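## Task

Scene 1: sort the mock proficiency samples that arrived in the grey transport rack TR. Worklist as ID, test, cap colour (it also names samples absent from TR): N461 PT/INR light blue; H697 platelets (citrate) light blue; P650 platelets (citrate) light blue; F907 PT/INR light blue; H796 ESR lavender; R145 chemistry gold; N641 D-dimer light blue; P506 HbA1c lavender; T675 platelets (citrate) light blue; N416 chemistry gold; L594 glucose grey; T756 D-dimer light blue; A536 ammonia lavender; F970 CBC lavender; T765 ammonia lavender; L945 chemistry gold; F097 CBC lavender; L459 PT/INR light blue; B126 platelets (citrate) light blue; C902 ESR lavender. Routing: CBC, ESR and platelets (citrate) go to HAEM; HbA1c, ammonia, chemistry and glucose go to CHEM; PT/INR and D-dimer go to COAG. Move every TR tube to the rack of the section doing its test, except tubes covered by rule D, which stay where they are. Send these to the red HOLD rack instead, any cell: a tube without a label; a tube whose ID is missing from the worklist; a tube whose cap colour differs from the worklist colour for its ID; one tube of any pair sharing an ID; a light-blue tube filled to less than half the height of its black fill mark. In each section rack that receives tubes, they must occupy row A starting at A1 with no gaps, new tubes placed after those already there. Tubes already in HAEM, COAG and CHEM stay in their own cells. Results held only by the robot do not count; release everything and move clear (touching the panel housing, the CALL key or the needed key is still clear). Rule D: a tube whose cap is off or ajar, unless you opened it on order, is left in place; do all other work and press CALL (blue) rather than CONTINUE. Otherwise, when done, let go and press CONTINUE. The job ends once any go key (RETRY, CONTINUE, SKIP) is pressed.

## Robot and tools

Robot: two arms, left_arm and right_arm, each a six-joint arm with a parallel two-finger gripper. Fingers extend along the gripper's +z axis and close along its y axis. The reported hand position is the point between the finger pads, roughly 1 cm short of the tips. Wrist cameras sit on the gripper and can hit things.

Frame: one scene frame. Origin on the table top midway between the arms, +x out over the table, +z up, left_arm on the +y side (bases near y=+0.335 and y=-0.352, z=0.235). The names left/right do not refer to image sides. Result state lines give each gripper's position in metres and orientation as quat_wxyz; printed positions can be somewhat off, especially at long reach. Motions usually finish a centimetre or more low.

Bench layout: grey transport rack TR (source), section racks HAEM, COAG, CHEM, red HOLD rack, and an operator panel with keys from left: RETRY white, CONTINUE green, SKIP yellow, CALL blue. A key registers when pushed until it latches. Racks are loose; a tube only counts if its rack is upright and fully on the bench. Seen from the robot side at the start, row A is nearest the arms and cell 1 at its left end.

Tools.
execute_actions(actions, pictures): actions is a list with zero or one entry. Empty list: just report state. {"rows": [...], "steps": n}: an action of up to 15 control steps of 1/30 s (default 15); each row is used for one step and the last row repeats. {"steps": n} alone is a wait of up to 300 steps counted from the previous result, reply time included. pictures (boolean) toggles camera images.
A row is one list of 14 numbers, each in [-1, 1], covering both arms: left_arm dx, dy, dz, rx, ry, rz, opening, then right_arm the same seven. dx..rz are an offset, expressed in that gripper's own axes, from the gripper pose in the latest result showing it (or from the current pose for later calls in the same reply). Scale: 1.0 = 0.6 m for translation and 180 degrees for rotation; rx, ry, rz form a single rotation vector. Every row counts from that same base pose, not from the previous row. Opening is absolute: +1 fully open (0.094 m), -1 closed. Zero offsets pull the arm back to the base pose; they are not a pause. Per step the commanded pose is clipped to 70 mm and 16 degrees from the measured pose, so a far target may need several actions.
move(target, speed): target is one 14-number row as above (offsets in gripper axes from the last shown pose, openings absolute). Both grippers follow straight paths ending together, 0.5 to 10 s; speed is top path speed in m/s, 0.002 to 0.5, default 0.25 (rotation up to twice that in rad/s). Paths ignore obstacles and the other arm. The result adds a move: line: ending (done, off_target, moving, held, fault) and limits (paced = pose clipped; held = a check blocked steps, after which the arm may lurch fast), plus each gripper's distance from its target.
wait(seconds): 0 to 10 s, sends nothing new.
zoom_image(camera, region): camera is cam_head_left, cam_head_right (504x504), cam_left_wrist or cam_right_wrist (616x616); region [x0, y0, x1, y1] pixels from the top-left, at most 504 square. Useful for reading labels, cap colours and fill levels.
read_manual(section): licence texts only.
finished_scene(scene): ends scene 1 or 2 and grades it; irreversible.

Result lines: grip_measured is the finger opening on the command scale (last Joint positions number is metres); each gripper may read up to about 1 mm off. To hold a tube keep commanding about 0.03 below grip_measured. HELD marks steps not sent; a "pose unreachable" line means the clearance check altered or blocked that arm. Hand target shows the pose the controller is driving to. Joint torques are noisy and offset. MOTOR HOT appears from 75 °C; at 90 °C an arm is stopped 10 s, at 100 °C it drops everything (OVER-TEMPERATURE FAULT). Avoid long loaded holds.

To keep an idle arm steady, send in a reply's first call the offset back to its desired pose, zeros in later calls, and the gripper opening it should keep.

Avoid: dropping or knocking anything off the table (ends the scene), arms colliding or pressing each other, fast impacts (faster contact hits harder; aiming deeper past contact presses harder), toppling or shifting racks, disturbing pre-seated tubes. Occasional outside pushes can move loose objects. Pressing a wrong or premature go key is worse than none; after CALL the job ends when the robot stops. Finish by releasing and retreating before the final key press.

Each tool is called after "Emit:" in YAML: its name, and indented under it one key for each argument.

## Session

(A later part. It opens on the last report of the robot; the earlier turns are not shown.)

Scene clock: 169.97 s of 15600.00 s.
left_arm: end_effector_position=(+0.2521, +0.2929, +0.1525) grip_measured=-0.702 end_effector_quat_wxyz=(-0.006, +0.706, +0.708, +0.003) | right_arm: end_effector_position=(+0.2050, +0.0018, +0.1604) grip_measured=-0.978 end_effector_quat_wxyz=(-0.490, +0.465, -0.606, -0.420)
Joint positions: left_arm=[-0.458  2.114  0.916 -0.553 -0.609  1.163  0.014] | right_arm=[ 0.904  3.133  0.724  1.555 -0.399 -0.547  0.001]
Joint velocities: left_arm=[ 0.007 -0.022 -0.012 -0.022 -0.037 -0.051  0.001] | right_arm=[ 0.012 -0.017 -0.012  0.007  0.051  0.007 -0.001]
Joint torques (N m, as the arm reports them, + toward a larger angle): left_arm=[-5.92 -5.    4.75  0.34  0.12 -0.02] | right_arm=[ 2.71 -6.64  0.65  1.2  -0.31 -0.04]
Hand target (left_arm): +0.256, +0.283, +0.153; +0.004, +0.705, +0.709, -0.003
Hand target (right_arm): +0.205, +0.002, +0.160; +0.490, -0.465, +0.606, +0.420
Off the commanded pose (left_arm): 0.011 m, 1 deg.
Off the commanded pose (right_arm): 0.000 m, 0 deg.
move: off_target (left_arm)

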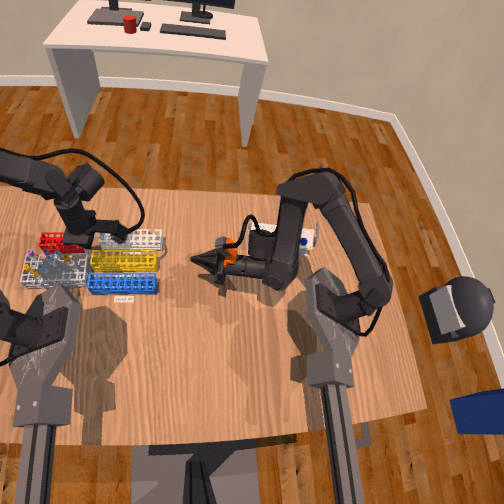

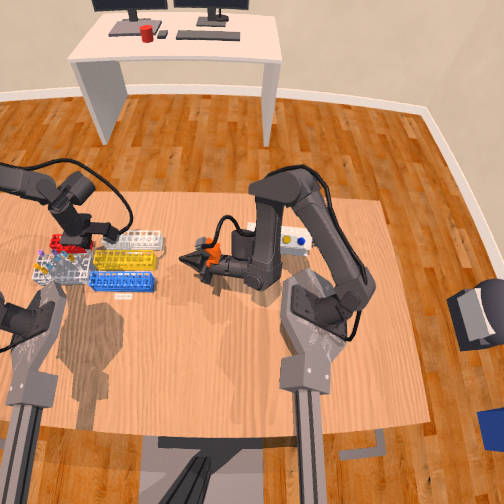

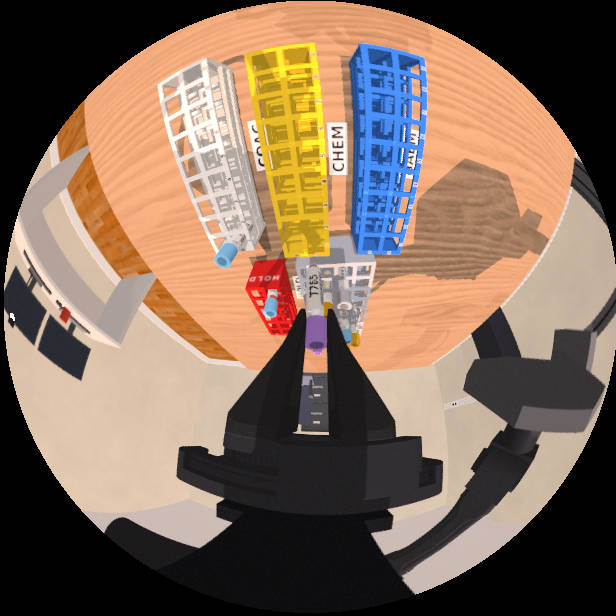

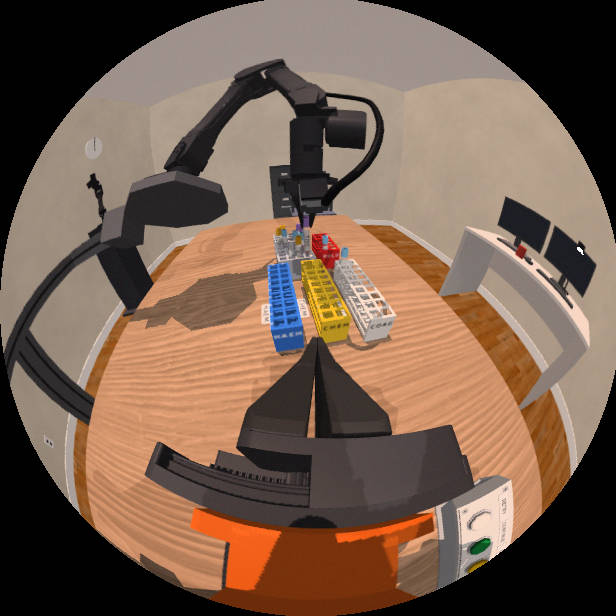

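Emit:
execute_actions:
  actions:
    - {"rows":[[-0.028,-0.008,0.037,0.002,-0.004,0.003,-0.72,0,0,0,0,0,0,-1]]}

Emit:
zoom_image:
  camera: "cam_left_wrist"
  region: [240,200,400,360]

Scene clock: 176.37 s of 15600.00 s.
left_arm: end_effector_position=(+0.2540, +0.2798, +0.1359) grip_measured=-0.710 end_effector_quat_wxyz=(-0.001, +0.705, +0.709, +0.005) | right_arm: end_effector_position=(+0.2050, +0.0018, +0.1604) grip_measured=-0.978 end_effector_quat_wxyz=(-0.490, +0.465, -0.606, -0.420)
Joint positions: left_arm=[-0.458  2.186  0.916 -0.467 -0.609  1.166  0.014] | right_arm=[ 0.904  3.133  0.724  1.555 -0.399 -0.547  0.001]
Joint velocities: left_arm=[ 0.002  0.007  0.002  0.051 -0.007  0.022  0.   ] | right_arm=[ 0.007 -0.002 -0.007  0.022 -0.022  0.037 -0.   ]
Joint torques (N m, as the arm reports them, + toward a larger angle): left_arm=[-5.12 -5.5   1.85  0.41  0.07  0.08] | right_arm=[ 2.79 -6.61  0.77  1.22 -0.31 -0.04]
Hand target (left_arm): +0.247, +0.277, +0.130; -0.004, +0.709, +0.705, -0.004
Hand target (right_arm): +0.205, +0.002, +0.160; +0.490, -0.465, +0.606, +0.420
Off the commanded pose (left_arm): 0.009 m, 1 deg.
Off the commanded pose (right_arm): 0.000 m, 0 deg.
Steps of this call (steps 1 to 90: nothing new was sent; then 2.90 s passed at rest; steps 91 to 105: all 15 steps of this action). Readings (end_effector_position):
91: left_arm (+0.2523, +0.2918, +0.1511) | right_arm (+0.2050, +0.0018, +0.1604)
92: left_arm (+0.2534, +0.2893, +0.1484) | right_arm (+0.2050, +0.0018, +0.1604)
94: left_arm (+0.2523, +0.2848, +0.1417) | right_arm (+0.2050, +0.0018, +0.1604)
98: left_arm (+0.2507, +0.2812, +0.1359) | right_arm (+0.2050, +0.0018, +0.1604)
105: the state above

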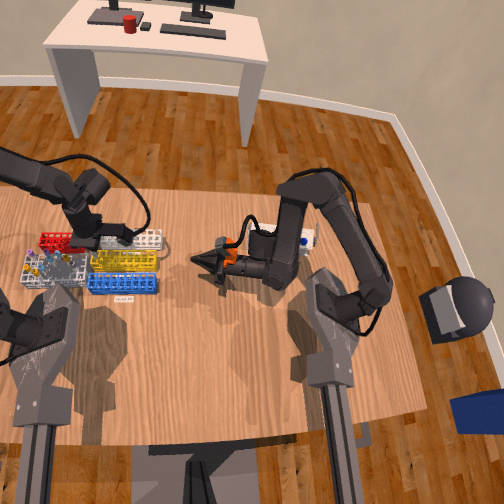

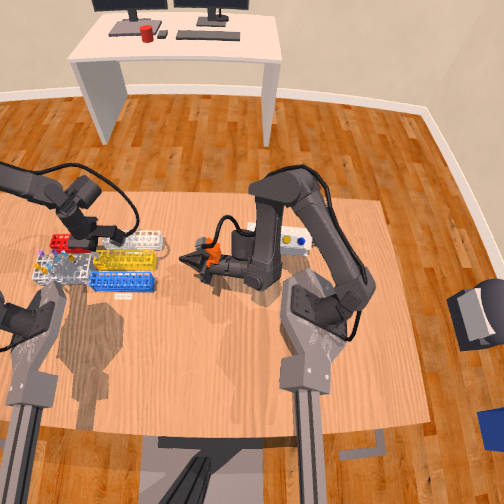

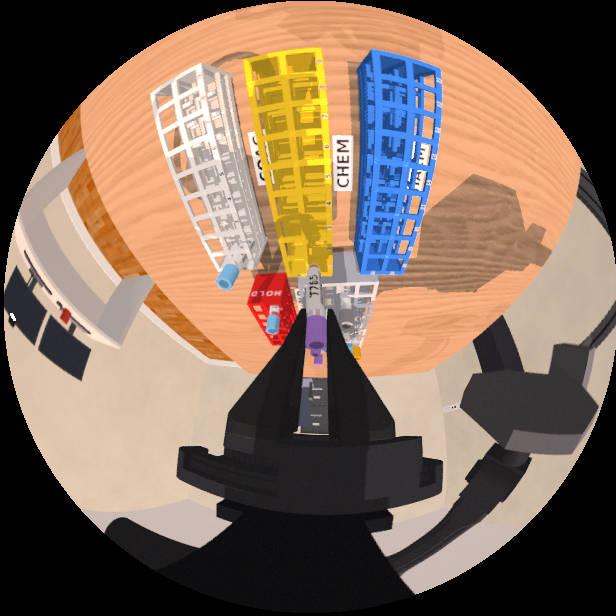

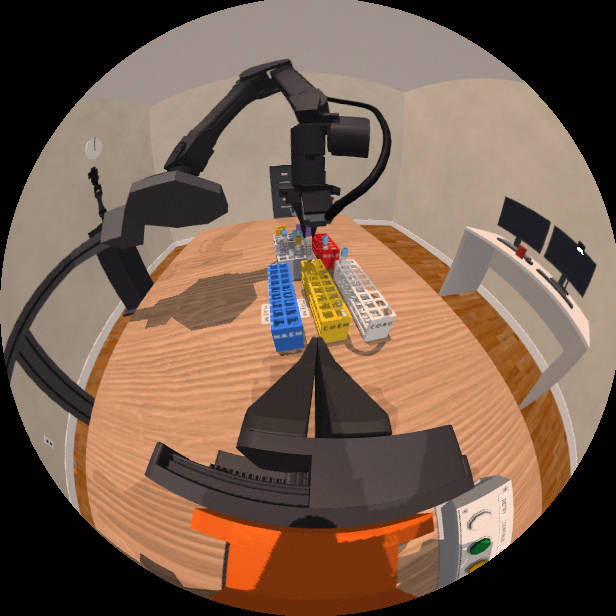

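Region (240, 200, 400, 360) of cam_left_wrist's 616x616 image, scaled by 3.150, with more detail than that image has.

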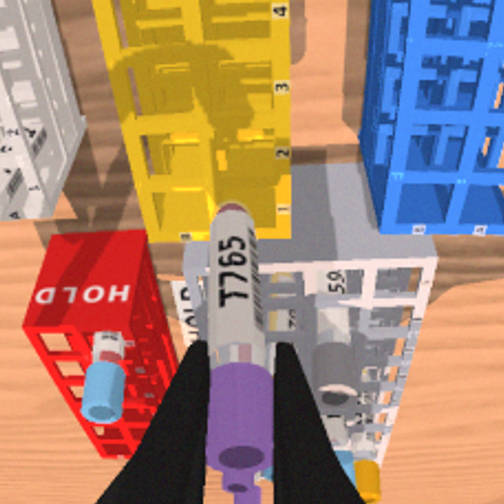

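Emit:
execute_actions:
  actions:
    - {"rows":[[-0.005,-0.018,0.034,0.005,-0.002,0.003,-0.72,0,0,0,0,0,0,-1]]}

Emit:
zoom_image:
  camera: "cam_left_wrist"
  region: [240,200,400,360]

Scene clock: 181.27 s of 15600.00 s.
left_arm: end_effector_position=(+0.2541, +0.2782, +0.1302) grip_measured=-0.710 end_effector_quat_wxyz=(+0.006, +0.706, +0.708, +0.006) | right_arm: end_effector_position=(+0.2050, +0.0018, +0.1604) grip_measured=-0.978 end_effector_quat_wxyz=(-0.490, +0.465, -0.606, -0.420)
Joint positions: left_arm=[-0.449  2.194  0.897 -0.418 -0.607  1.189  0.014] | right_arm=[ 0.904  3.133  0.724  1.555 -0.399 -0.547  0.001]
Joint velocities: left_arm=[-0.007 -0.017  0.007  0.051  0.007  0.081  0.001] | right_arm=[ 0.017 -0.022 -0.007  0.007  0.037 -0.037 -0.001]
Joint torques (N m, as the arm reports them, + toward a larger angle): left_arm=[-3.77 -4.    0.95  0.76  0.02  0.11] | right_arm=[ 2.9  -6.65  0.72  1.22 -0.31  0.  ]
Hand target (left_arm): +0.243, +0.277, +0.117; -0.005, +0.708, +0.706, -0.003
Hand target (right_arm): +0.205, +0.002, +0.160; +0.490, -0.465, +0.606, +0.420
Off the commanded pose (left_arm): 0.018 m, 2 deg.
Off the commanded pose (right_arm): 0.000 m, 0 deg.
Steps of this call (steps 1 to 90: nothing new was sent; then 1.40 s passed at rest; steps 91 to 105: all 15 steps of this action). Readings (end_effector_position):
91: left_arm (+0.2548, +0.2793, +0.1348) | right_arm (+0.2050, +0.0018, +0.1604)
92: left_arm (+0.2545, +0.2792, +0.1327) | right_arm (+0.2050, +0.0018, +0.1604)
94: left_arm (+0.2522, +0.2795, +0.1300) | right_arm (+0.2050, +0.0018, +0.1604)
98: left_arm (+0.2541, +0.2784, +0.1302) | right_arm (+0.2050, +0.0018, +0.1604)
105: the state above

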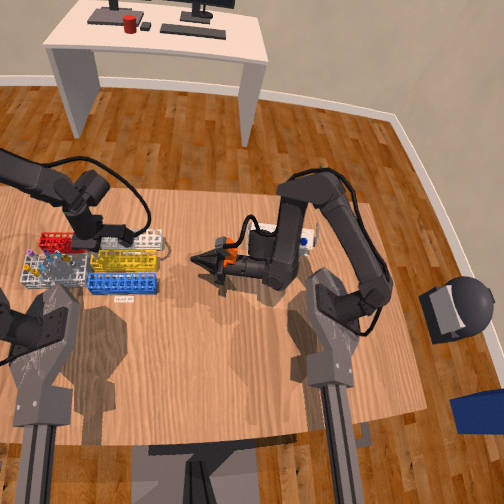

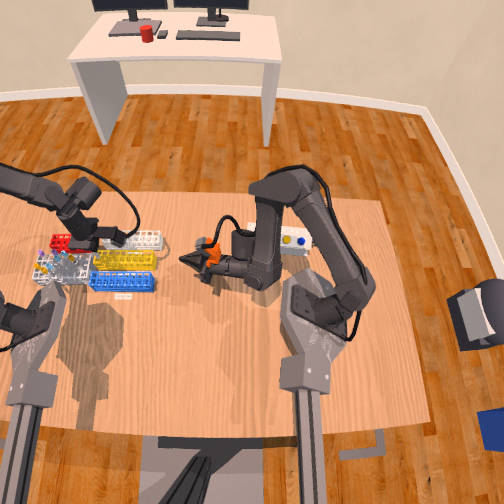

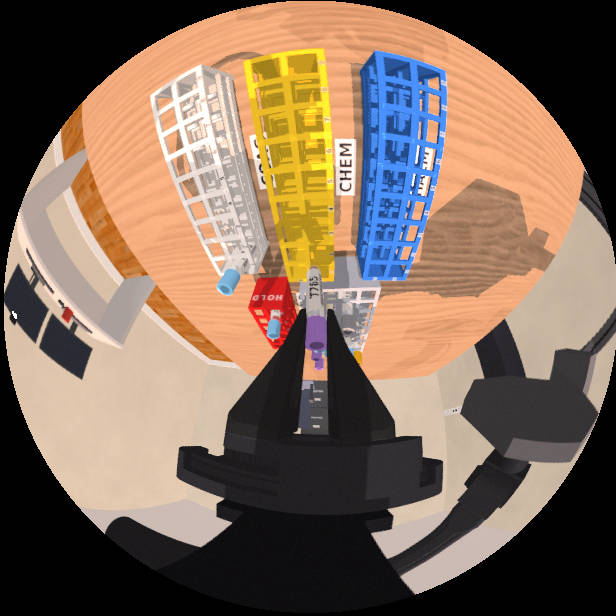

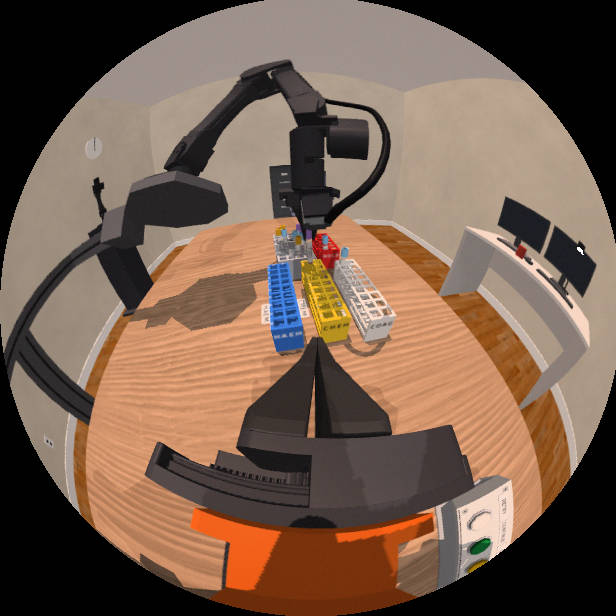

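Region (240, 200, 400, 360) of cam_left_wrist's 616x616 image, scaled by 3.150, with more detail than that image has.

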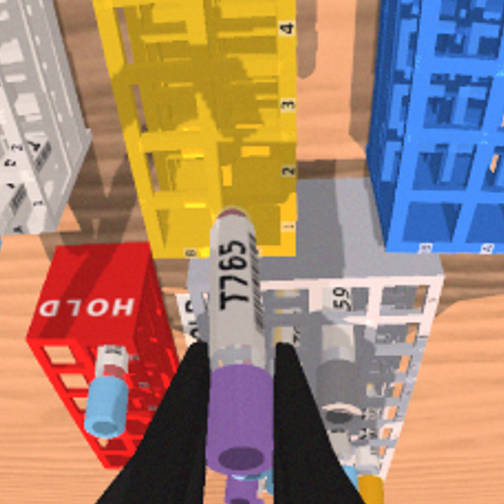

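Emit:
execute_actions:
  actions:
    - {"rows":[[0.004,-0.002,-0.026,0.002,0,0,-0.72,0,0,0,0,0,0,-1]]}

Emit:
zoom_image:
  camera: "cam_left_wrist"
  region: [240,200,400,360]

Scene clock: 185.63 s of 15600.00 s.
left_arm: end_effector_position=(+0.2477, +0.2830, +0.1368) grip_measured=-0.710 end_effector_quat_wxyz=(-0.005, +0.706, +0.708, +0.002) | right_arm: end_effector_position=(+0.2050, +0.0018, +0.1604) grip_measured=-0.978 end_effector_quat_wxyz=(-0.490, +0.465, -0.606, -0.420)
Joint positions: left_arm=[-0.457  2.17   0.897 -0.476 -0.607  1.164  0.014] | right_arm=[ 0.904  3.133  0.724  1.555 -0.399 -0.547  0.001]
Joint velocities: left_arm=[-0.002 -0.002  0.002 -0.007 -0.037 -0.051  0.   ] | right_arm=[-0.002  0.007  0.002 -0.022  0.081 -0.051  0.   ]
Joint torques (N m, as the arm reports them, + toward a larger angle): left_arm=[-6.25 -7.65  3.78  0.03  0.05 -0.05] | right_arm=[ 2.88 -6.73  0.71  1.21 -0.3   0.  ]
Hand target (left_arm): +0.253, +0.281, +0.146; +0.004, +0.706, +0.708, +0.004
Hand target (right_arm): +0.205, +0.002, +0.160; +0.490, -0.465, +0.606, +0.420
Off the commanded pose (left_arm): 0.010 m, 1 deg.
Off the commanded pose (right_arm): 0.000 m, 0 deg.
Steps of this call (steps 1 to 90: nothing new was sent; then 0.87 s passed at rest; steps 91 to 105: all 15 steps of this action). Readings (end_effector_position):
91: left_arm (+0.2538, +0.2784, +0.1318) | right_arm (+0.2050, +0.0018, +0.1604)
92: left_arm (+0.2530, +0.2791, +0.1339) | right_arm (+0.2050, +0.0018, +0.1604)
94: left_arm (+0.2523, +0.2806, +0.1362) | right_arm (+0.2050, +0.0018, +0.1604)
98: left_arm (+0.2496, +0.2821, +0.1368) | right_arm (+0.2050, +0.0018, +0.1604)
105: the state above

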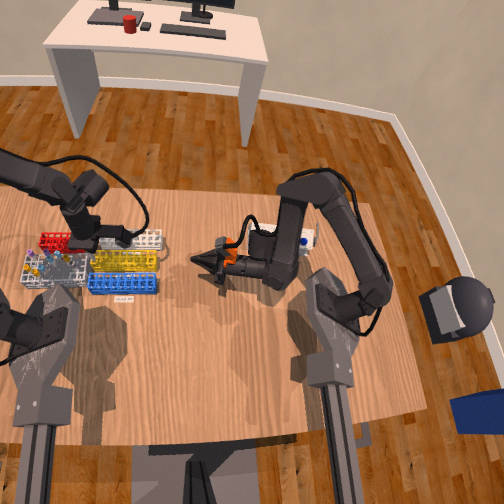

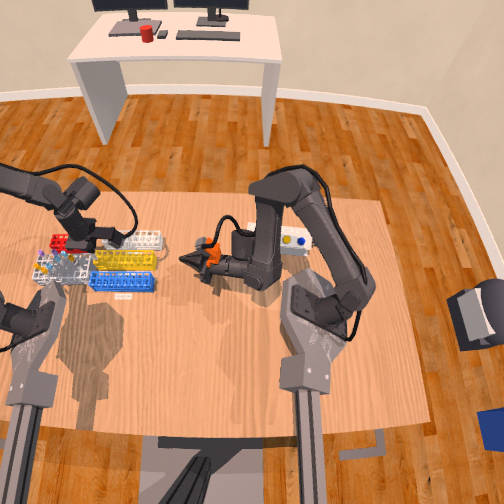

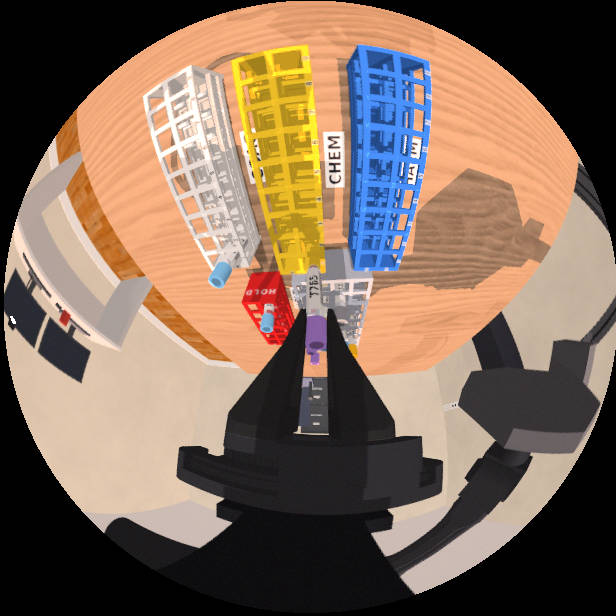

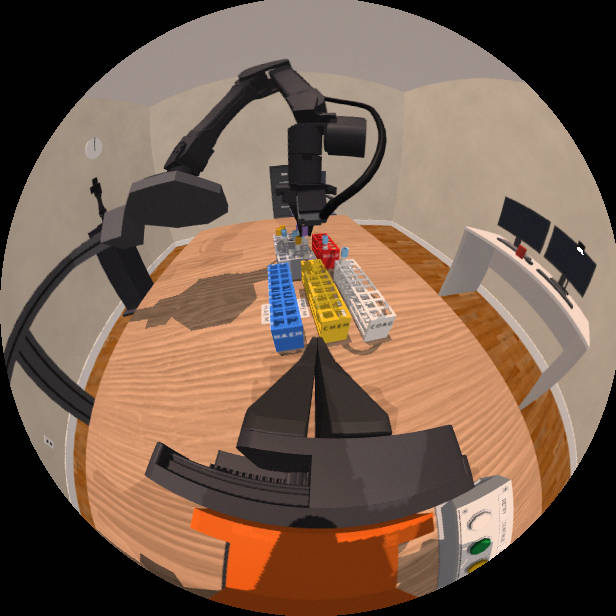

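Region (240, 200, 400, 360) of cam_left_wrist's 616x616 image, scaled by 3.150, with more detail than that image has.

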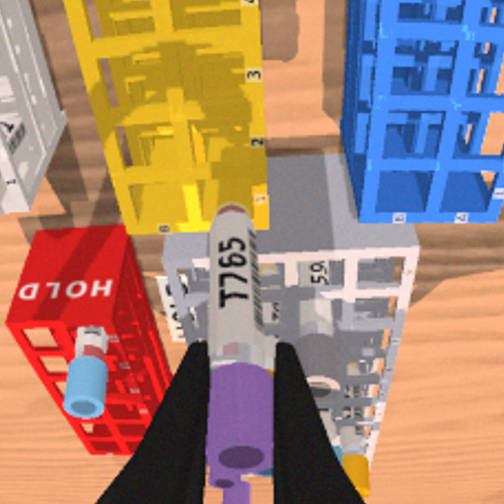

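Emit:
execute_actions:
  actions:
    - {"rows":[[-0.004,0.007,0,-0.005,-0.003,0,-0.72,0,0,0,0,0,0,-1]]}
  pictures: false

Emit:
execute_actions:
  actions:
    - {"rows":[[-0.009,-0.011,0.034,0.005,-0.002,0.003,-0.72,0,0,0,0,0,0,-1]]}

Emit:
zoom_image:
  camera: "cam_left_wrist"
  region: [240,200,400,360]

Scene clock: 189.63 s of 15600.00 s.
left_arm: end_effector_position=(+0.2493, +0.2823, +0.1368) grip_measured=-0.710 end_effector_quat_wxyz=(-0.002, +0.706, +0.708, +0.003) | right_arm: end_effector_position=(+0.2050, +0.0018, +0.1604) grip_measured=-0.978 end_effector_quat_wxyz=(-0.490, +0.465, -0.606, -0.420)
Joint positions: left_arm=[-0.457  2.17   0.897 -0.468 -0.607  1.169  0.014] | right_arm=[ 0.904  3.133  0.724  1.555 -0.399 -0.547  0.001]
Joint velocities: left_arm=[ 0.002 -0.002 -0.007 -0.037 -0.022 -0.007  0.   ] | right_arm=[-0.002 -0.017 -0.017 -0.066  0.051  0.095  0.002]
Joint torques (N m, as the arm reports them, + toward a larger angle): left_arm=[-5.03 -6.24  3.05  0.4  -0.02  0.07] | right_arm=[ 2.76 -6.65  0.61  1.2  -0.31 -0.01]
Hand target (left_arm): +0.252, +0.281, +0.137; +0.003, +0.706, +0.708, +0.004
Hand target (right_arm): +0.205, +0.002, +0.160; +0.490, -0.465, +0.606, +0.420
Off the commanded pose (left_arm): 0.003 m, 1 deg.
Off the commanded pose (right_arm): 0.000 m, 0 deg.
Steps of this call (steps 1 to 90: nothing new was sent; then 0.50 s passed at rest; steps 91 to 105: all 15 steps of this action). Readings (end_effector_position):
91: left_arm (+0.2474, +0.2831, +0.1368) | right_arm (+0.2050, +0.0018, +0.1604)
92: left_arm (+0.2477, +0.2829, +0.1368) | right_arm (+0.2050, +0.0018, +0.1604)
94: left_arm (+0.2483, +0.2827, +0.1368) | right_arm (+0.2050, +0.0018, +0.1604)
98: left_arm (+0.2489, +0.2824, +0.1368) | right_arm (+0.2050, +0.0018, +0.1604)
105: the state above

Scene clock: 190.13 s of 15600.00 s.
left_arm: end_effector_position=(+0.2485, +0.2794, +0.1226) grip_measured=-0.710 end_effector_quat_wxyz=(-0.002, +0.706, +0.708, +0.001) | right_arm: end_effector_position=(+0.2050, +0.0018, +0.1604) grip_measured=-0.978 end_effector_quat_wxyz=(-0.490, +0.465, -0.606, -0.420)
Joint positions: left_arm=[-0.435  2.212  0.887 -0.403 -0.607  1.192  0.014] | right_arm=[ 0.904  3.133  0.724  1.555 -0.399 -0.547  0.001]
Joint velocities: left_arm=[-0.017 -0.017 -0.002 -0.007 -0.066  0.081  0.001] | right_arm=[ 0.007 -0.002 -0.012 -0.007  0.007 -0.066 -0.   ]
Joint torques (N m, as the arm reports them, + toward a larger angle): left_arm=[-4.98 -5.18  1.7   0.45  0.04  0.04] | right_arm=[ 2.73 -6.64  0.73  1.21 -0.34  0.  ]
Hand target (left_arm): +0.242, +0.277, +0.117; -0.006, +0.710, +0.704, -0.005
Hand target (right_arm): +0.205, +0.002, +0.160; +0.490, -0.465, +0.606, +0.420
Off the commanded pose (left_arm): 0.009 m, 1 deg.
Off the commanded pose (right_arm): 0.000 m, 0 deg.
Steps of this call (steps 1 to 15: all 15 steps of this action). Readings (end_effector_position):
1: left_arm (+0.2495, +0.2818, +0.1356) | right_arm (+0.2050, +0.0018, +0.1604)
2: left_arm (+0.2503, +0.2811, +0.1334) | right_arm (+0.2050, +0.0018, +0.1604)
4: left_arm (+0.2494, +0.2804, +0.1279) | right_arm (+0.2050, +0.0018, +0.1604)
8: left_arm (+0.2464, +0.2802, +0.1226) | right_arm (+0.2050, +0.0018, +0.1604)
15: the state above

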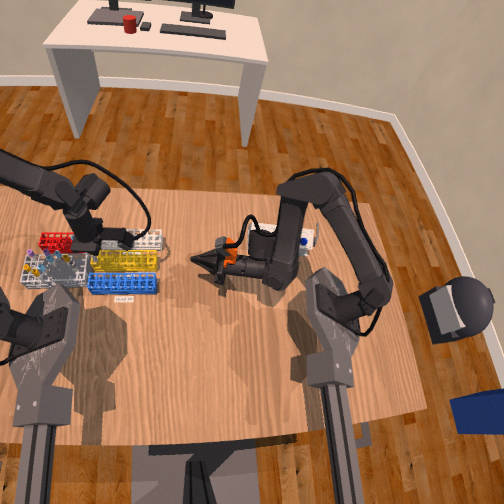

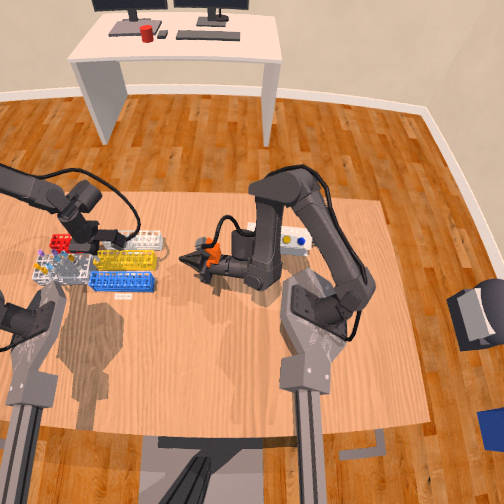

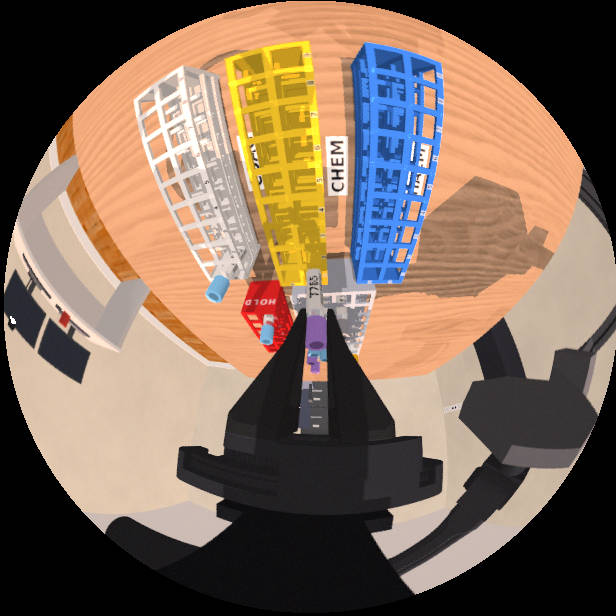

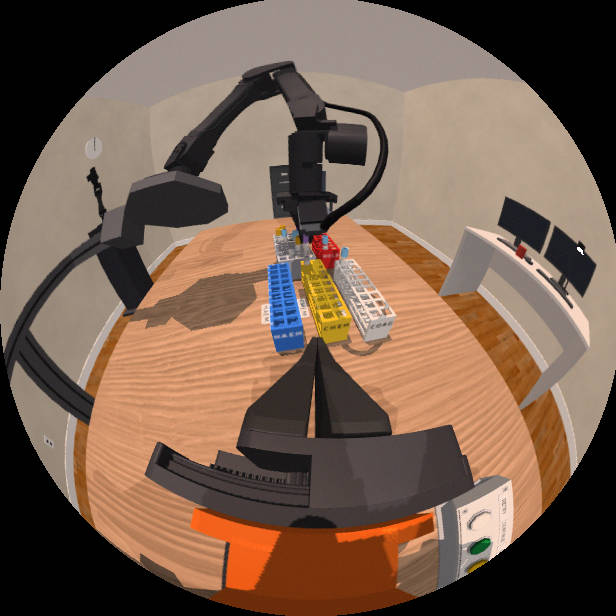

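Region (240, 200, 400, 360) of cam_left_wrist's 616x616 image, scaled by 3.150, with more detail than that image has.

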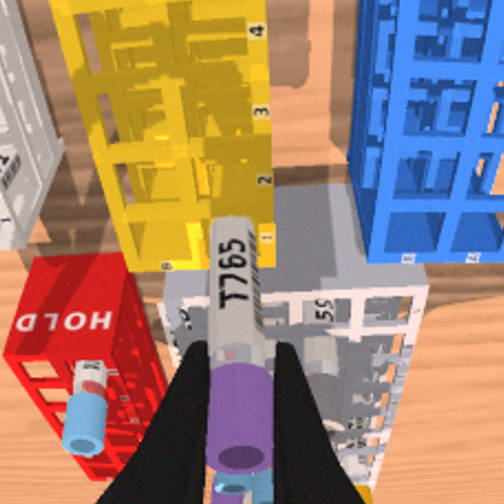

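Emit:
execute_actions:
  actions:
    - {"rows":[[-0.002,-0.008,0.04,0.004,0,0.003,-0.72,0,0,0,0,0,0,-1]],"steps":13}
  pictures: false

Emit:
execute_actions:
  actions:
    - {"rows":[[-0.004,-0.008,0.04,0.004,0,0.003,-0.72,0,0,0,0,0,0,-1]],"steps":13}
  pictures: false

Emit:
execute_actions:
  actions:
    - {"rows":[[0,0,0,0,0,0,-0.46,0,0,0,0,0,0,-1]],"steps":8}
  pictures: false

Emit:
execute_actions:
  actions:
    - {"rows":[[0,0.005,-0.09,0,0,0,-0.46,0,0,0,0,0,0,-1]]}
  pictures: false

Emit:
move:
  target: [0.115,-0.055,0,0,0,0,-0.46,0,0,0,0,0,0,-1]

Scene clock: 196.70 s of 15600.00 s.
left_arm: end_effector_position=(+0.2520, +0.2798, +0.1048) grip_measured=-0.710 end_effector_quat_wxyz=(-0.001, +0.703, +0.711, +0.000) | right_arm: end_effector_position=(+0.2050, +0.0018, +0.1604) grip_measured=-0.978 end_effector_quat_wxyz=(-0.490, +0.465, -0.606, -0.420)
Joint positions: left_arm=[-0.393  2.26   0.886 -0.323 -0.61   1.235  0.014] | right_arm=[ 0.904  3.133  0.724  1.555 -0.399 -0.547  0.001]
Joint velocities: left_arm=[ 0.017  0.007 -0.007  0.037 -0.022 -0.007 -0.001] | right_arm=[ 0.002 -0.022 -0.017 -0.007 -0.051 -0.022  0.001]
Joint torques (N m, as the arm reports them, + toward a larger angle): left_arm=[-5.09 -5.46  1.11  0.43 -0.03  0.07] | right_arm=[ 2.83 -6.75  0.64  1.19 -0.32 -0.03]
Hand target (left_arm): +0.243, +0.279, +0.099; -0.007, +0.709, +0.705, -0.003
Hand target (right_arm): +0.205, +0.002, +0.160; +0.490, -0.465, +0.606, +0.420
Off the commanded pose (left_arm): 0.010 m, 1 deg.
Off the commanded pose (right_arm): 0.000 m, 0 deg.
Steps of this call (steps 1 to 90: nothing new was sent; then 3.13 s passed at rest; steps 91 to 103: all 13 steps of this action). Readings (end_effector_position):
91: left_arm (+0.2492, +0.2791, +0.1210) | right_arm (+0.2050, +0.0018, +0.1604)
92: left_arm (+0.2501, +0.2790, +0.1180) | right_arm (+0.2050, +0.0018, +0.1604)
94: left_arm (+0.2496, +0.2800, +0.1108) | right_arm (+0.2050, +0.0018, +0.1604)
98: left_arm (+0.2493, +0.2807, +0.1048) | right_arm (+0.2050, +0.0018, +0.1604)
103: the state above

Scene clock: 197.13 s of 15600.00 s.
left_arm: end_effector_position=(+0.2521, +0.2792, +0.0858) grip_measured=-0.710 end_effector_quat_wxyz=(-0.003, +0.701, +0.713, -0.002) | right_arm: end_effector_position=(+0.2050, +0.0018, +0.1604) grip_measured=-0.978 end_effector_quat_wxyz=(-0.490, +0.465, -0.606, -0.420)
Joint positions: left_arm=[-0.355  2.317  0.886 -0.246 -0.611  1.274  0.014] | right_arm=[ 0.904  3.133  0.724  1.555 -0.399 -0.547  0.001]
Joint velocities: left_arm=[-0.007 -0.012 -0.017  0.007 -0.037  0.022  0.   ] | right_arm=[-0.017  0.032  0.012  0.081  0.007  0.11  -0.001]
Joint torques (N m, as the arm reports them, + toward a larger angle): left_arm=[-5.3  -5.71  1.25  0.43 -0.05  0.04] | right_arm=[ 2.72 -6.65  0.65  1.19 -0.32 -0.04]
Hand target (left_arm): +0.247, +0.278, +0.081; -0.006, +0.706, +0.708, -0.004
Hand target (right_arm): +0.205, +0.002, +0.160; +0.490, -0.465, +0.606, +0.420
Off the commanded pose (left_arm): 0.007 m, 1 deg.
Off the commanded pose (right_arm): 0.000 m, 0 deg.
Steps of this call (steps 1 to 13: all 13 steps of this action). Readings (end_effector_position):
1: left_arm (+0.2524, +0.2795, +0.1032) | right_arm (+0.2050, +0.0018, +0.1604)
2: left_arm (+0.2531, +0.2791, +0.1001) | right_arm (+0.2050, +0.0018, +0.1604)
4: left_arm (+0.2514, +0.2795, +0.0924) | right_arm (+0.2050, +0.0018, +0.1604)
8: left_arm (+0.2495, +0.2800, +0.0858) | right_arm (+0.2050, +0.0018, +0.1604)
13: the state above

Scene clock: 197.40 s of 15600.00 s.
left_arm: end_effector_position=(+0.2522, +0.2792, +0.0858) grip_measured=-0.462 end_effector_quat_wxyz=(-0.002, +0.701, +0.713, -0.002) | right_arm: end_effector_position=(+0.2050, +0.0018, +0.1604) grip_measured=-0.978 end_effector_quat_wxyz=(-0.490, +0.465, -0.606, -0.420)
Joint positions: left_arm=[-0.355  2.317  0.886 -0.246 -0.611  1.274  0.025] | right_arm=[ 0.904  3.133  0.724  1.555 -0.399 -0.547  0.001]
Joint velocities: left_arm=[-0.002 -0.022 -0.002 -0.037 -0.037  0.007 -0.   ] | right_arm=[-0.002 -0.002  0.007 -0.051 -0.081  0.022  0.001]
Joint torques (N m, as the arm reports them, + toward a larger angle): left_arm=[-5.48 -6.89  2.01  0.23  0.   -0.03] | right_arm=[ 2.78 -6.78  0.71  1.2  -0.31 -0.02]
Hand target (left_arm): +0.252, +0.279, +0.086; -0.002, +0.701, +0.713, -0.002
Hand target (right_arm): +0.205, +0.002, +0.160; +0.490, -0.465, +0.606, +0.420
Off the commanded pose (left_arm): 0.000 m, 0 deg.
Off the commanded pose (right_arm): 0.000 m, 0 deg.
Steps of this call (steps 1 to 8: all 8 steps of this action). Readings (end_effector_position):
1: left_arm (+0.2522, +0.2792, +0.0858) | right_arm (+0.2050, +0.0018, +0.1604)
2: left_arm (+0.2522, +0.2792, +0.0858) | right_arm (+0.2050, +0.0018, +0.1604)
4: left_arm (+0.2522, +0.2792, +0.0858) | right_arm (+0.2050, +0.0018, +0.1604)
8: the state above

Scene clock: 197.90 s of 15600.00 s.
left_arm: end_effector_position=(+0.2572, +0.2813, +0.1355) grip_measured=-0.462 end_effector_quat_wxyz=(-0.001, +0.701, +0.713, +0.006) | right_arm: end_effector_position=(+0.2050, +0.0018, +0.1604) grip_measured=-0.978 end_effector_quat_wxyz=(-0.490, +0.465, -0.606, -0.420)
Joint positions: left_arm=[-0.45   2.188  0.924 -0.467 -0.611  1.165  0.025] | right_arm=[ 0.904  3.133  0.724  1.555 -0.399 -0.547  0.001]
Joint velocities: left_arm=[-0.007  0.007 -0.017 -0.095  0.007 -0.051 -0.   ] | right_arm=[-0.012 -0.007  0.017  0.037 -0.051 -0.051 -0.001]
Joint torques (N m, as the arm reports them, + toward a larger angle): left_arm=[-5.82 -6.98  4.02  0.03  0.12 -0.05] | right_arm=[ 2.8  -6.66  0.68  1.19 -0.32 -0.01]
Hand target (left_arm): +0.256, +0.279, +0.140; -0.001, +0.702, +0.713, -0.002
Hand target (right_arm): +0.205, +0.002, +0.160; +0.490, -0.465, +0.606, +0.420
Off the commanded pose (left_arm): 0.005 m, 1 deg.
Off the commanded pose (right_arm): 0.000 m, 0 deg.
Steps of this call (steps 1 to 15: all 15 steps of this action). Readings (end_effector_position):
1: left_arm (+0.2518, +0.2798, +0.0896) | right_arm (+0.2050, +0.0018, +0.1604)
2: left_arm (+0.2503, +0.2810, +0.0972) | right_arm (+0.2050, +0.0018, +0.1604)
4: left_arm (+0.2550, +0.2802, +0.1160) | right_arm (+0.2050, +0.0018, +0.1604)
8: left_arm (+0.2663, +0.2775, +0.1352) | right_arm (+0.2050, +0.0018, +0.1604)
15: the state above

Scene clock: 199.17 s of 15600.00 s.
left_arm: end_effector_position=(+0.2225, +0.3514, +0.1354) grip_measured=-0.462 end_effector_quat_wxyz=(-0.014, +0.702, +0.712, +0.002) | right_arm: end_effector_position=(+0.2050, +0.0018, +0.1604) grip_measured=-0.978 end_effector_quat_wxyz=(-0.490, +0.465, -0.606, -0.420)
Joint positions: left_arm=[-0.279  1.929  0.709 -0.421 -0.637  1.36   0.025] | right_arm=[ 0.904  3.133  0.724  1.555 -0.399 -0.547  0.001]
Joint velocities: left_arm=[-0.007  0.037 -0.012 -0.022  0.037 -0.007 -0.   ] | right_arm=[ 0.002  0.017  0.007 -0.037  0.007  0.051 -0.001]
Joint torques (N m, as the arm reports them, + toward a larger angle): left_arm=[-4.06 -6.79  1.43  0.38 -0.02  0.04] | right_arm=[ 2.83 -6.76  0.58  1.2  -0.31  0.  ]
Hand target (left_arm): +0.222, +0.353, +0.137; -0.007, +0.701, +0.713, +0.004
Hand target (right_arm): +0.205, +0.002, +0.160; +0.490, -0.465, +0.606, +0.420
Off the commanded pose (left_arm): 0.002 m, 1 deg.
Off the commanded pose (right_arm): 0.000 m, 0 deg.
move: done

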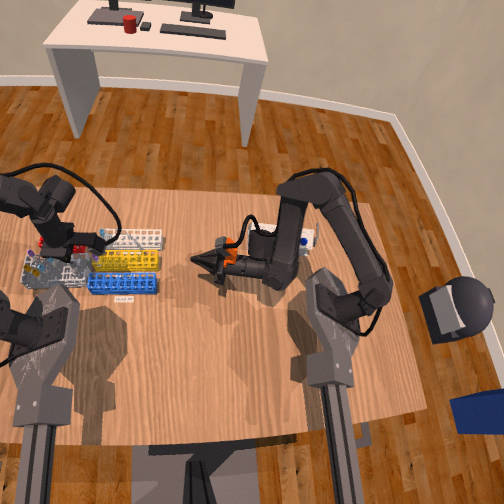

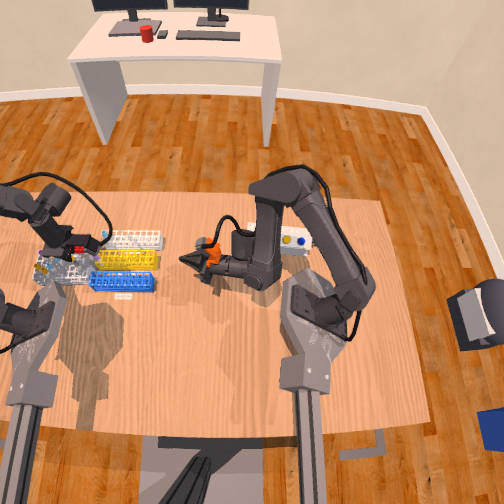

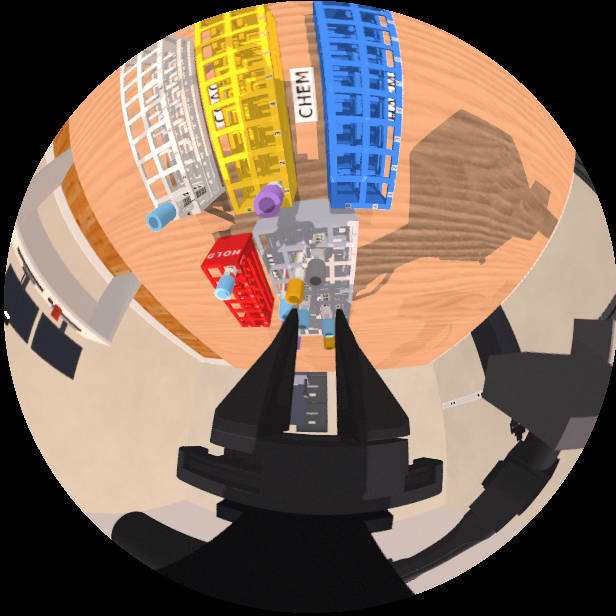

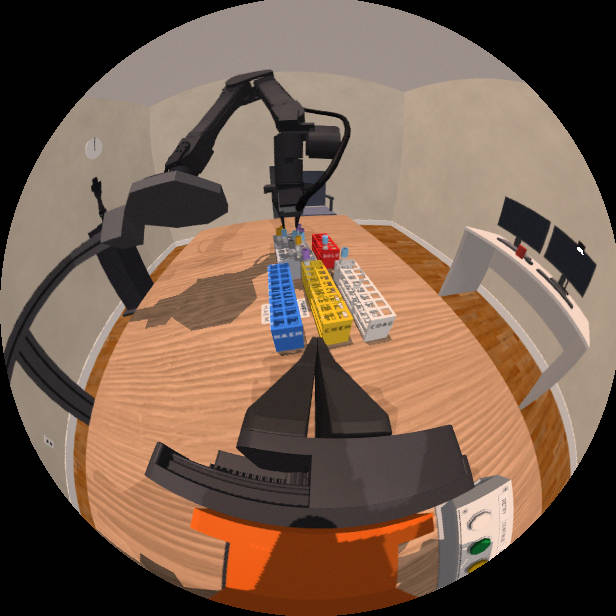

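Emit:
execute_actions:
  actions:
    - {"rows":[[-0.016,-0.011,0.05,-0.002,-0.008,0.007,-0.46,0,0,0,0,0,0,-1]]}
  pictures: false

Emit:
execute_actions:
  actions:
    - {"rows":[[-0.009,-0.011,0.049,0.004,-0.003,0.004,-0.46,0,0,0,0,0,0,-1]]}
  pictures: false

Emit:
execute_actions:
  actions:
    - {"rows":[[0,0,0,0,0,0,-0.72,0,0,0,0,0,0,-1]],"steps":10}

Emit:
zoom_image:
  camera: "cam_left_wrist"
  region: [240,240,400,380]

Scene clock: 206.83 s of 15600.00 s.
left_arm: end_effector_position=(+0.2199, +0.3478, +0.1103) grip_measured=-0.462 end_effector_quat_wxyz=(-0.006, +0.706, +0.708, +0.006) | right_arm: end_effector_position=(+0.2050, +0.0018, +0.1604) grip_measured=-0.978 end_effector_quat_wxyz=(-0.490, +0.465, -0.606, -0.420)
Joint positions: left_arm=[-0.231  1.996  0.656 -0.245 -0.637  1.442  0.025] | right_arm=[ 0.904  3.133  0.724  1.555 -0.399 -0.547  0.001]
Joint velocities: left_arm=[ 0.002 -0.007 -0.012  0.037 -0.066  0.037 -0.001] | right_arm=[ 0.002  0.007 -0.022  0.007  0.066  0.051  0.   ]
Joint torques (N m, as the arm reports them, + toward a larger angle): left_arm=[-4.04 -4.21  1.2   0.36  0.18  0.04] | right_arm=[ 2.73 -6.74  0.6   1.19 -0.31 -0.02]
Hand target (left_arm): +0.215, +0.343, +0.106; -0.003, +0.710, +0.704, -0.005
Hand target (right_arm): +0.205, +0.002, +0.160; +0.490, -0.465, +0.606, +0.420
Off the commanded pose (left_arm): 0.009 m, 1 deg.
Off the commanded pose (right_arm): 0.000 m, 0 deg.
Steps of this call (steps 1 to 90: nothing new was sent; then 4.17 s passed at rest; steps 91 to 105: all 15 steps of this action). Readings (end_effector_position):
91: left_arm (+0.2232, +0.3508, +0.1331) | right_arm (+0.2050, +0.0018, +0.1604)
92: left_arm (+0.2233, +0.3504, +0.1289) | right_arm (+0.2050, +0.0018, +0.1604)
94: left_arm (+0.2179, +0.3503, +0.1193) | right_arm (+0.2050, +0.0018, +0.1604)
98: left_arm (+0.2115, +0.3490, +0.1106) | right_arm (+0.2050, +0.0018, +0.1604)
105: the state above

Scene clock: 207.33 s of 15600.00 s.
left_arm: end_effector_position=(+0.2195, +0.3466, +0.0855) grip_measured=-0.462 end_effector_quat_wxyz=(-0.007, +0.705, +0.709, +0.006) | right_arm: end_effector_position=(+0.2050, +0.0018, +0.1604) grip_measured=-0.978 end_effector_quat_wxyz=(-0.490, +0.465, -0.606, -0.420)
Joint positions: left_arm=[-0.176  2.084  0.642 -0.103 -0.637  1.508  0.025] | right_arm=[ 0.904  3.133  0.724  1.555 -0.399 -0.547  0.001]
Joint velocities: left_arm=[-0.012  0.007 -0.012 -0.037 -0.095  0.022 -0.001] | right_arm=[ 0.002  0.012  0.012  0.007  0.007 -0.007 -0.001]
Joint torques (N m, as the arm reports them, + toward a larger angle): left_arm=[-4.3  -4.35  0.45  0.37  0.03  0.07] | right_arm=[ 2.81 -6.72  0.63  1.22 -0.34 -0.01]
Hand target (left_arm): +0.213, +0.343, +0.081; -0.008, +0.711, +0.704, -0.002
Hand target (right_arm): +0.205, +0.002, +0.160; +0.490, -0.465, +0.606, +0.420
Off the commanded pose (left_arm): 0.009 m, 1 deg.
Off the commanded pose (right_arm): 0.000 m, 0 deg.
Steps of this call (steps 1 to 15: all 15 steps of this action). Readings (end_effector_position):
1: left_arm (+0.2205, +0.3476, +0.1081) | right_arm (+0.2050, +0.0018, +0.1604)
2: left_arm (+0.2213, +0.3474, +0.1035) | right_arm (+0.2050, +0.0018, +0.1604)
4: left_arm (+0.2185, +0.3478, +0.0936) | right_arm (+0.2050, +0.0018, +0.1604)
8: left_arm (+0.2134, +0.3471, +0.0857) | right_arm (+0.2050, +0.0018, +0.1604)
15: the state above

Scene clock: 207.67 s of 15600.00 s.
left_arm: end_effector_position=(+0.2196, +0.3466, +0.0855) grip_measured=-0.708 end_effector_quat_wxyz=(-0.007, +0.705, +0.709, +0.006) | right_arm: end_effector_position=(+0.2050, +0.0018, +0.1604) grip_measured=-0.978 end_effector_quat_wxyz=(-0.490, +0.465, -0.606, -0.420)
Joint positions: left_arm=[-0.176  2.084  0.642 -0.103 -0.637  1.509  0.014] | right_arm=[ 0.904  3.133  0.724  1.555 -0.399 -0.547  0.001]
Joint velocities: left_arm=[-0.002 -0.012 -0.012  0.037  0.095  0.007 -0.   ] | right_arm=[-0.007  0.002 -0.012 -0.007  0.037  0.022  0.001]
Joint torques (N m, as the arm reports them, + toward a larger angle): left_arm=[-4.53 -5.57  1.67  0.23 -0.08 -0.02] | right_arm=[ 2.86 -6.66  0.65  1.21 -0.3  -0.03]
Hand target (left_arm): +0.220, +0.347, +0.086; -0.007, +0.705, +0.709, +0.006
Hand target (right_arm): +0.205, +0.002, +0.160; +0.490, -0.465, +0.606, +0.420
Off the commanded pose (left_arm): 0.000 m, 0 deg.
Off the commanded pose (right_arm): 0.000 m, 0 deg.
Steps of this call (steps 1 to 10: all 10 steps of this action). Readings (end_effector_position):
1: left_arm (+0.2196, +0.3466, +0.0855) | right_arm (+0.2050, +0.0018, +0.1604)
2: left_arm (+0.2196, +0.3466, +0.0855) | right_arm (+0.2050, +0.0018, +0.1604)
4: left_arm (+0.2196, +0.3466, +0.0855) | right_arm (+0.2050, +0.0018, +0.1604)
8: left_arm (+0.2196, +0.3466, +0.0855) | right_arm (+0.2050, +0.0018, +0.1604)
10: the state above

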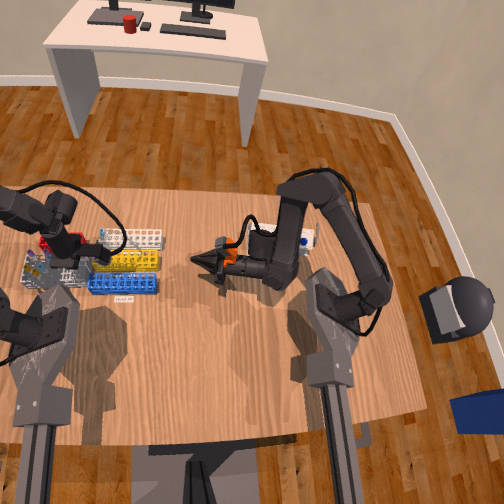

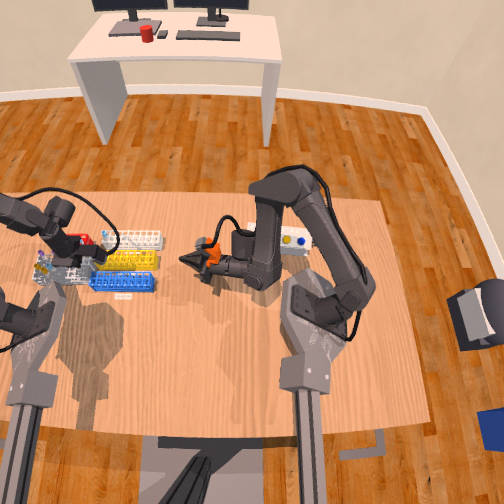

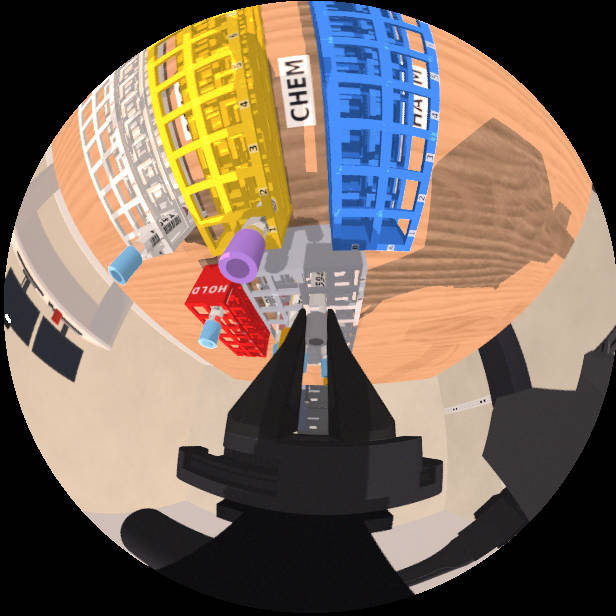

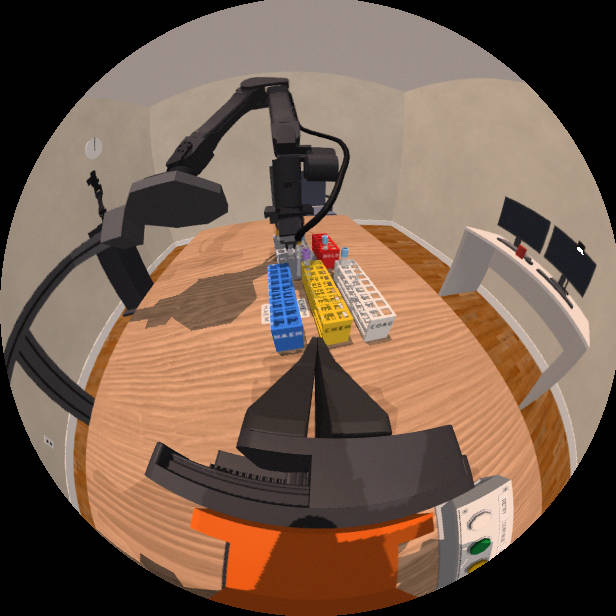

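Region (240, 240, 400, 380) of cam_left_wrist's 616x616 image, scaled by 3.150, with more detail than that image has; it fills the top 441 rows of this view, and the rest is white.

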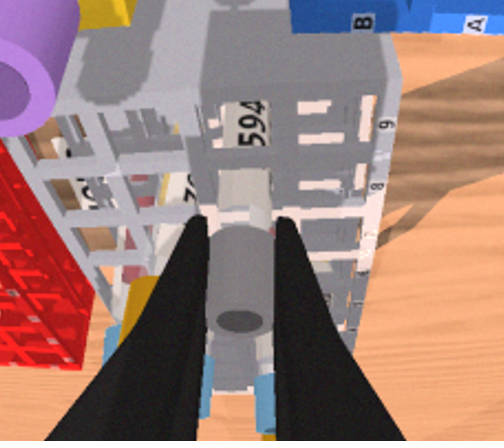

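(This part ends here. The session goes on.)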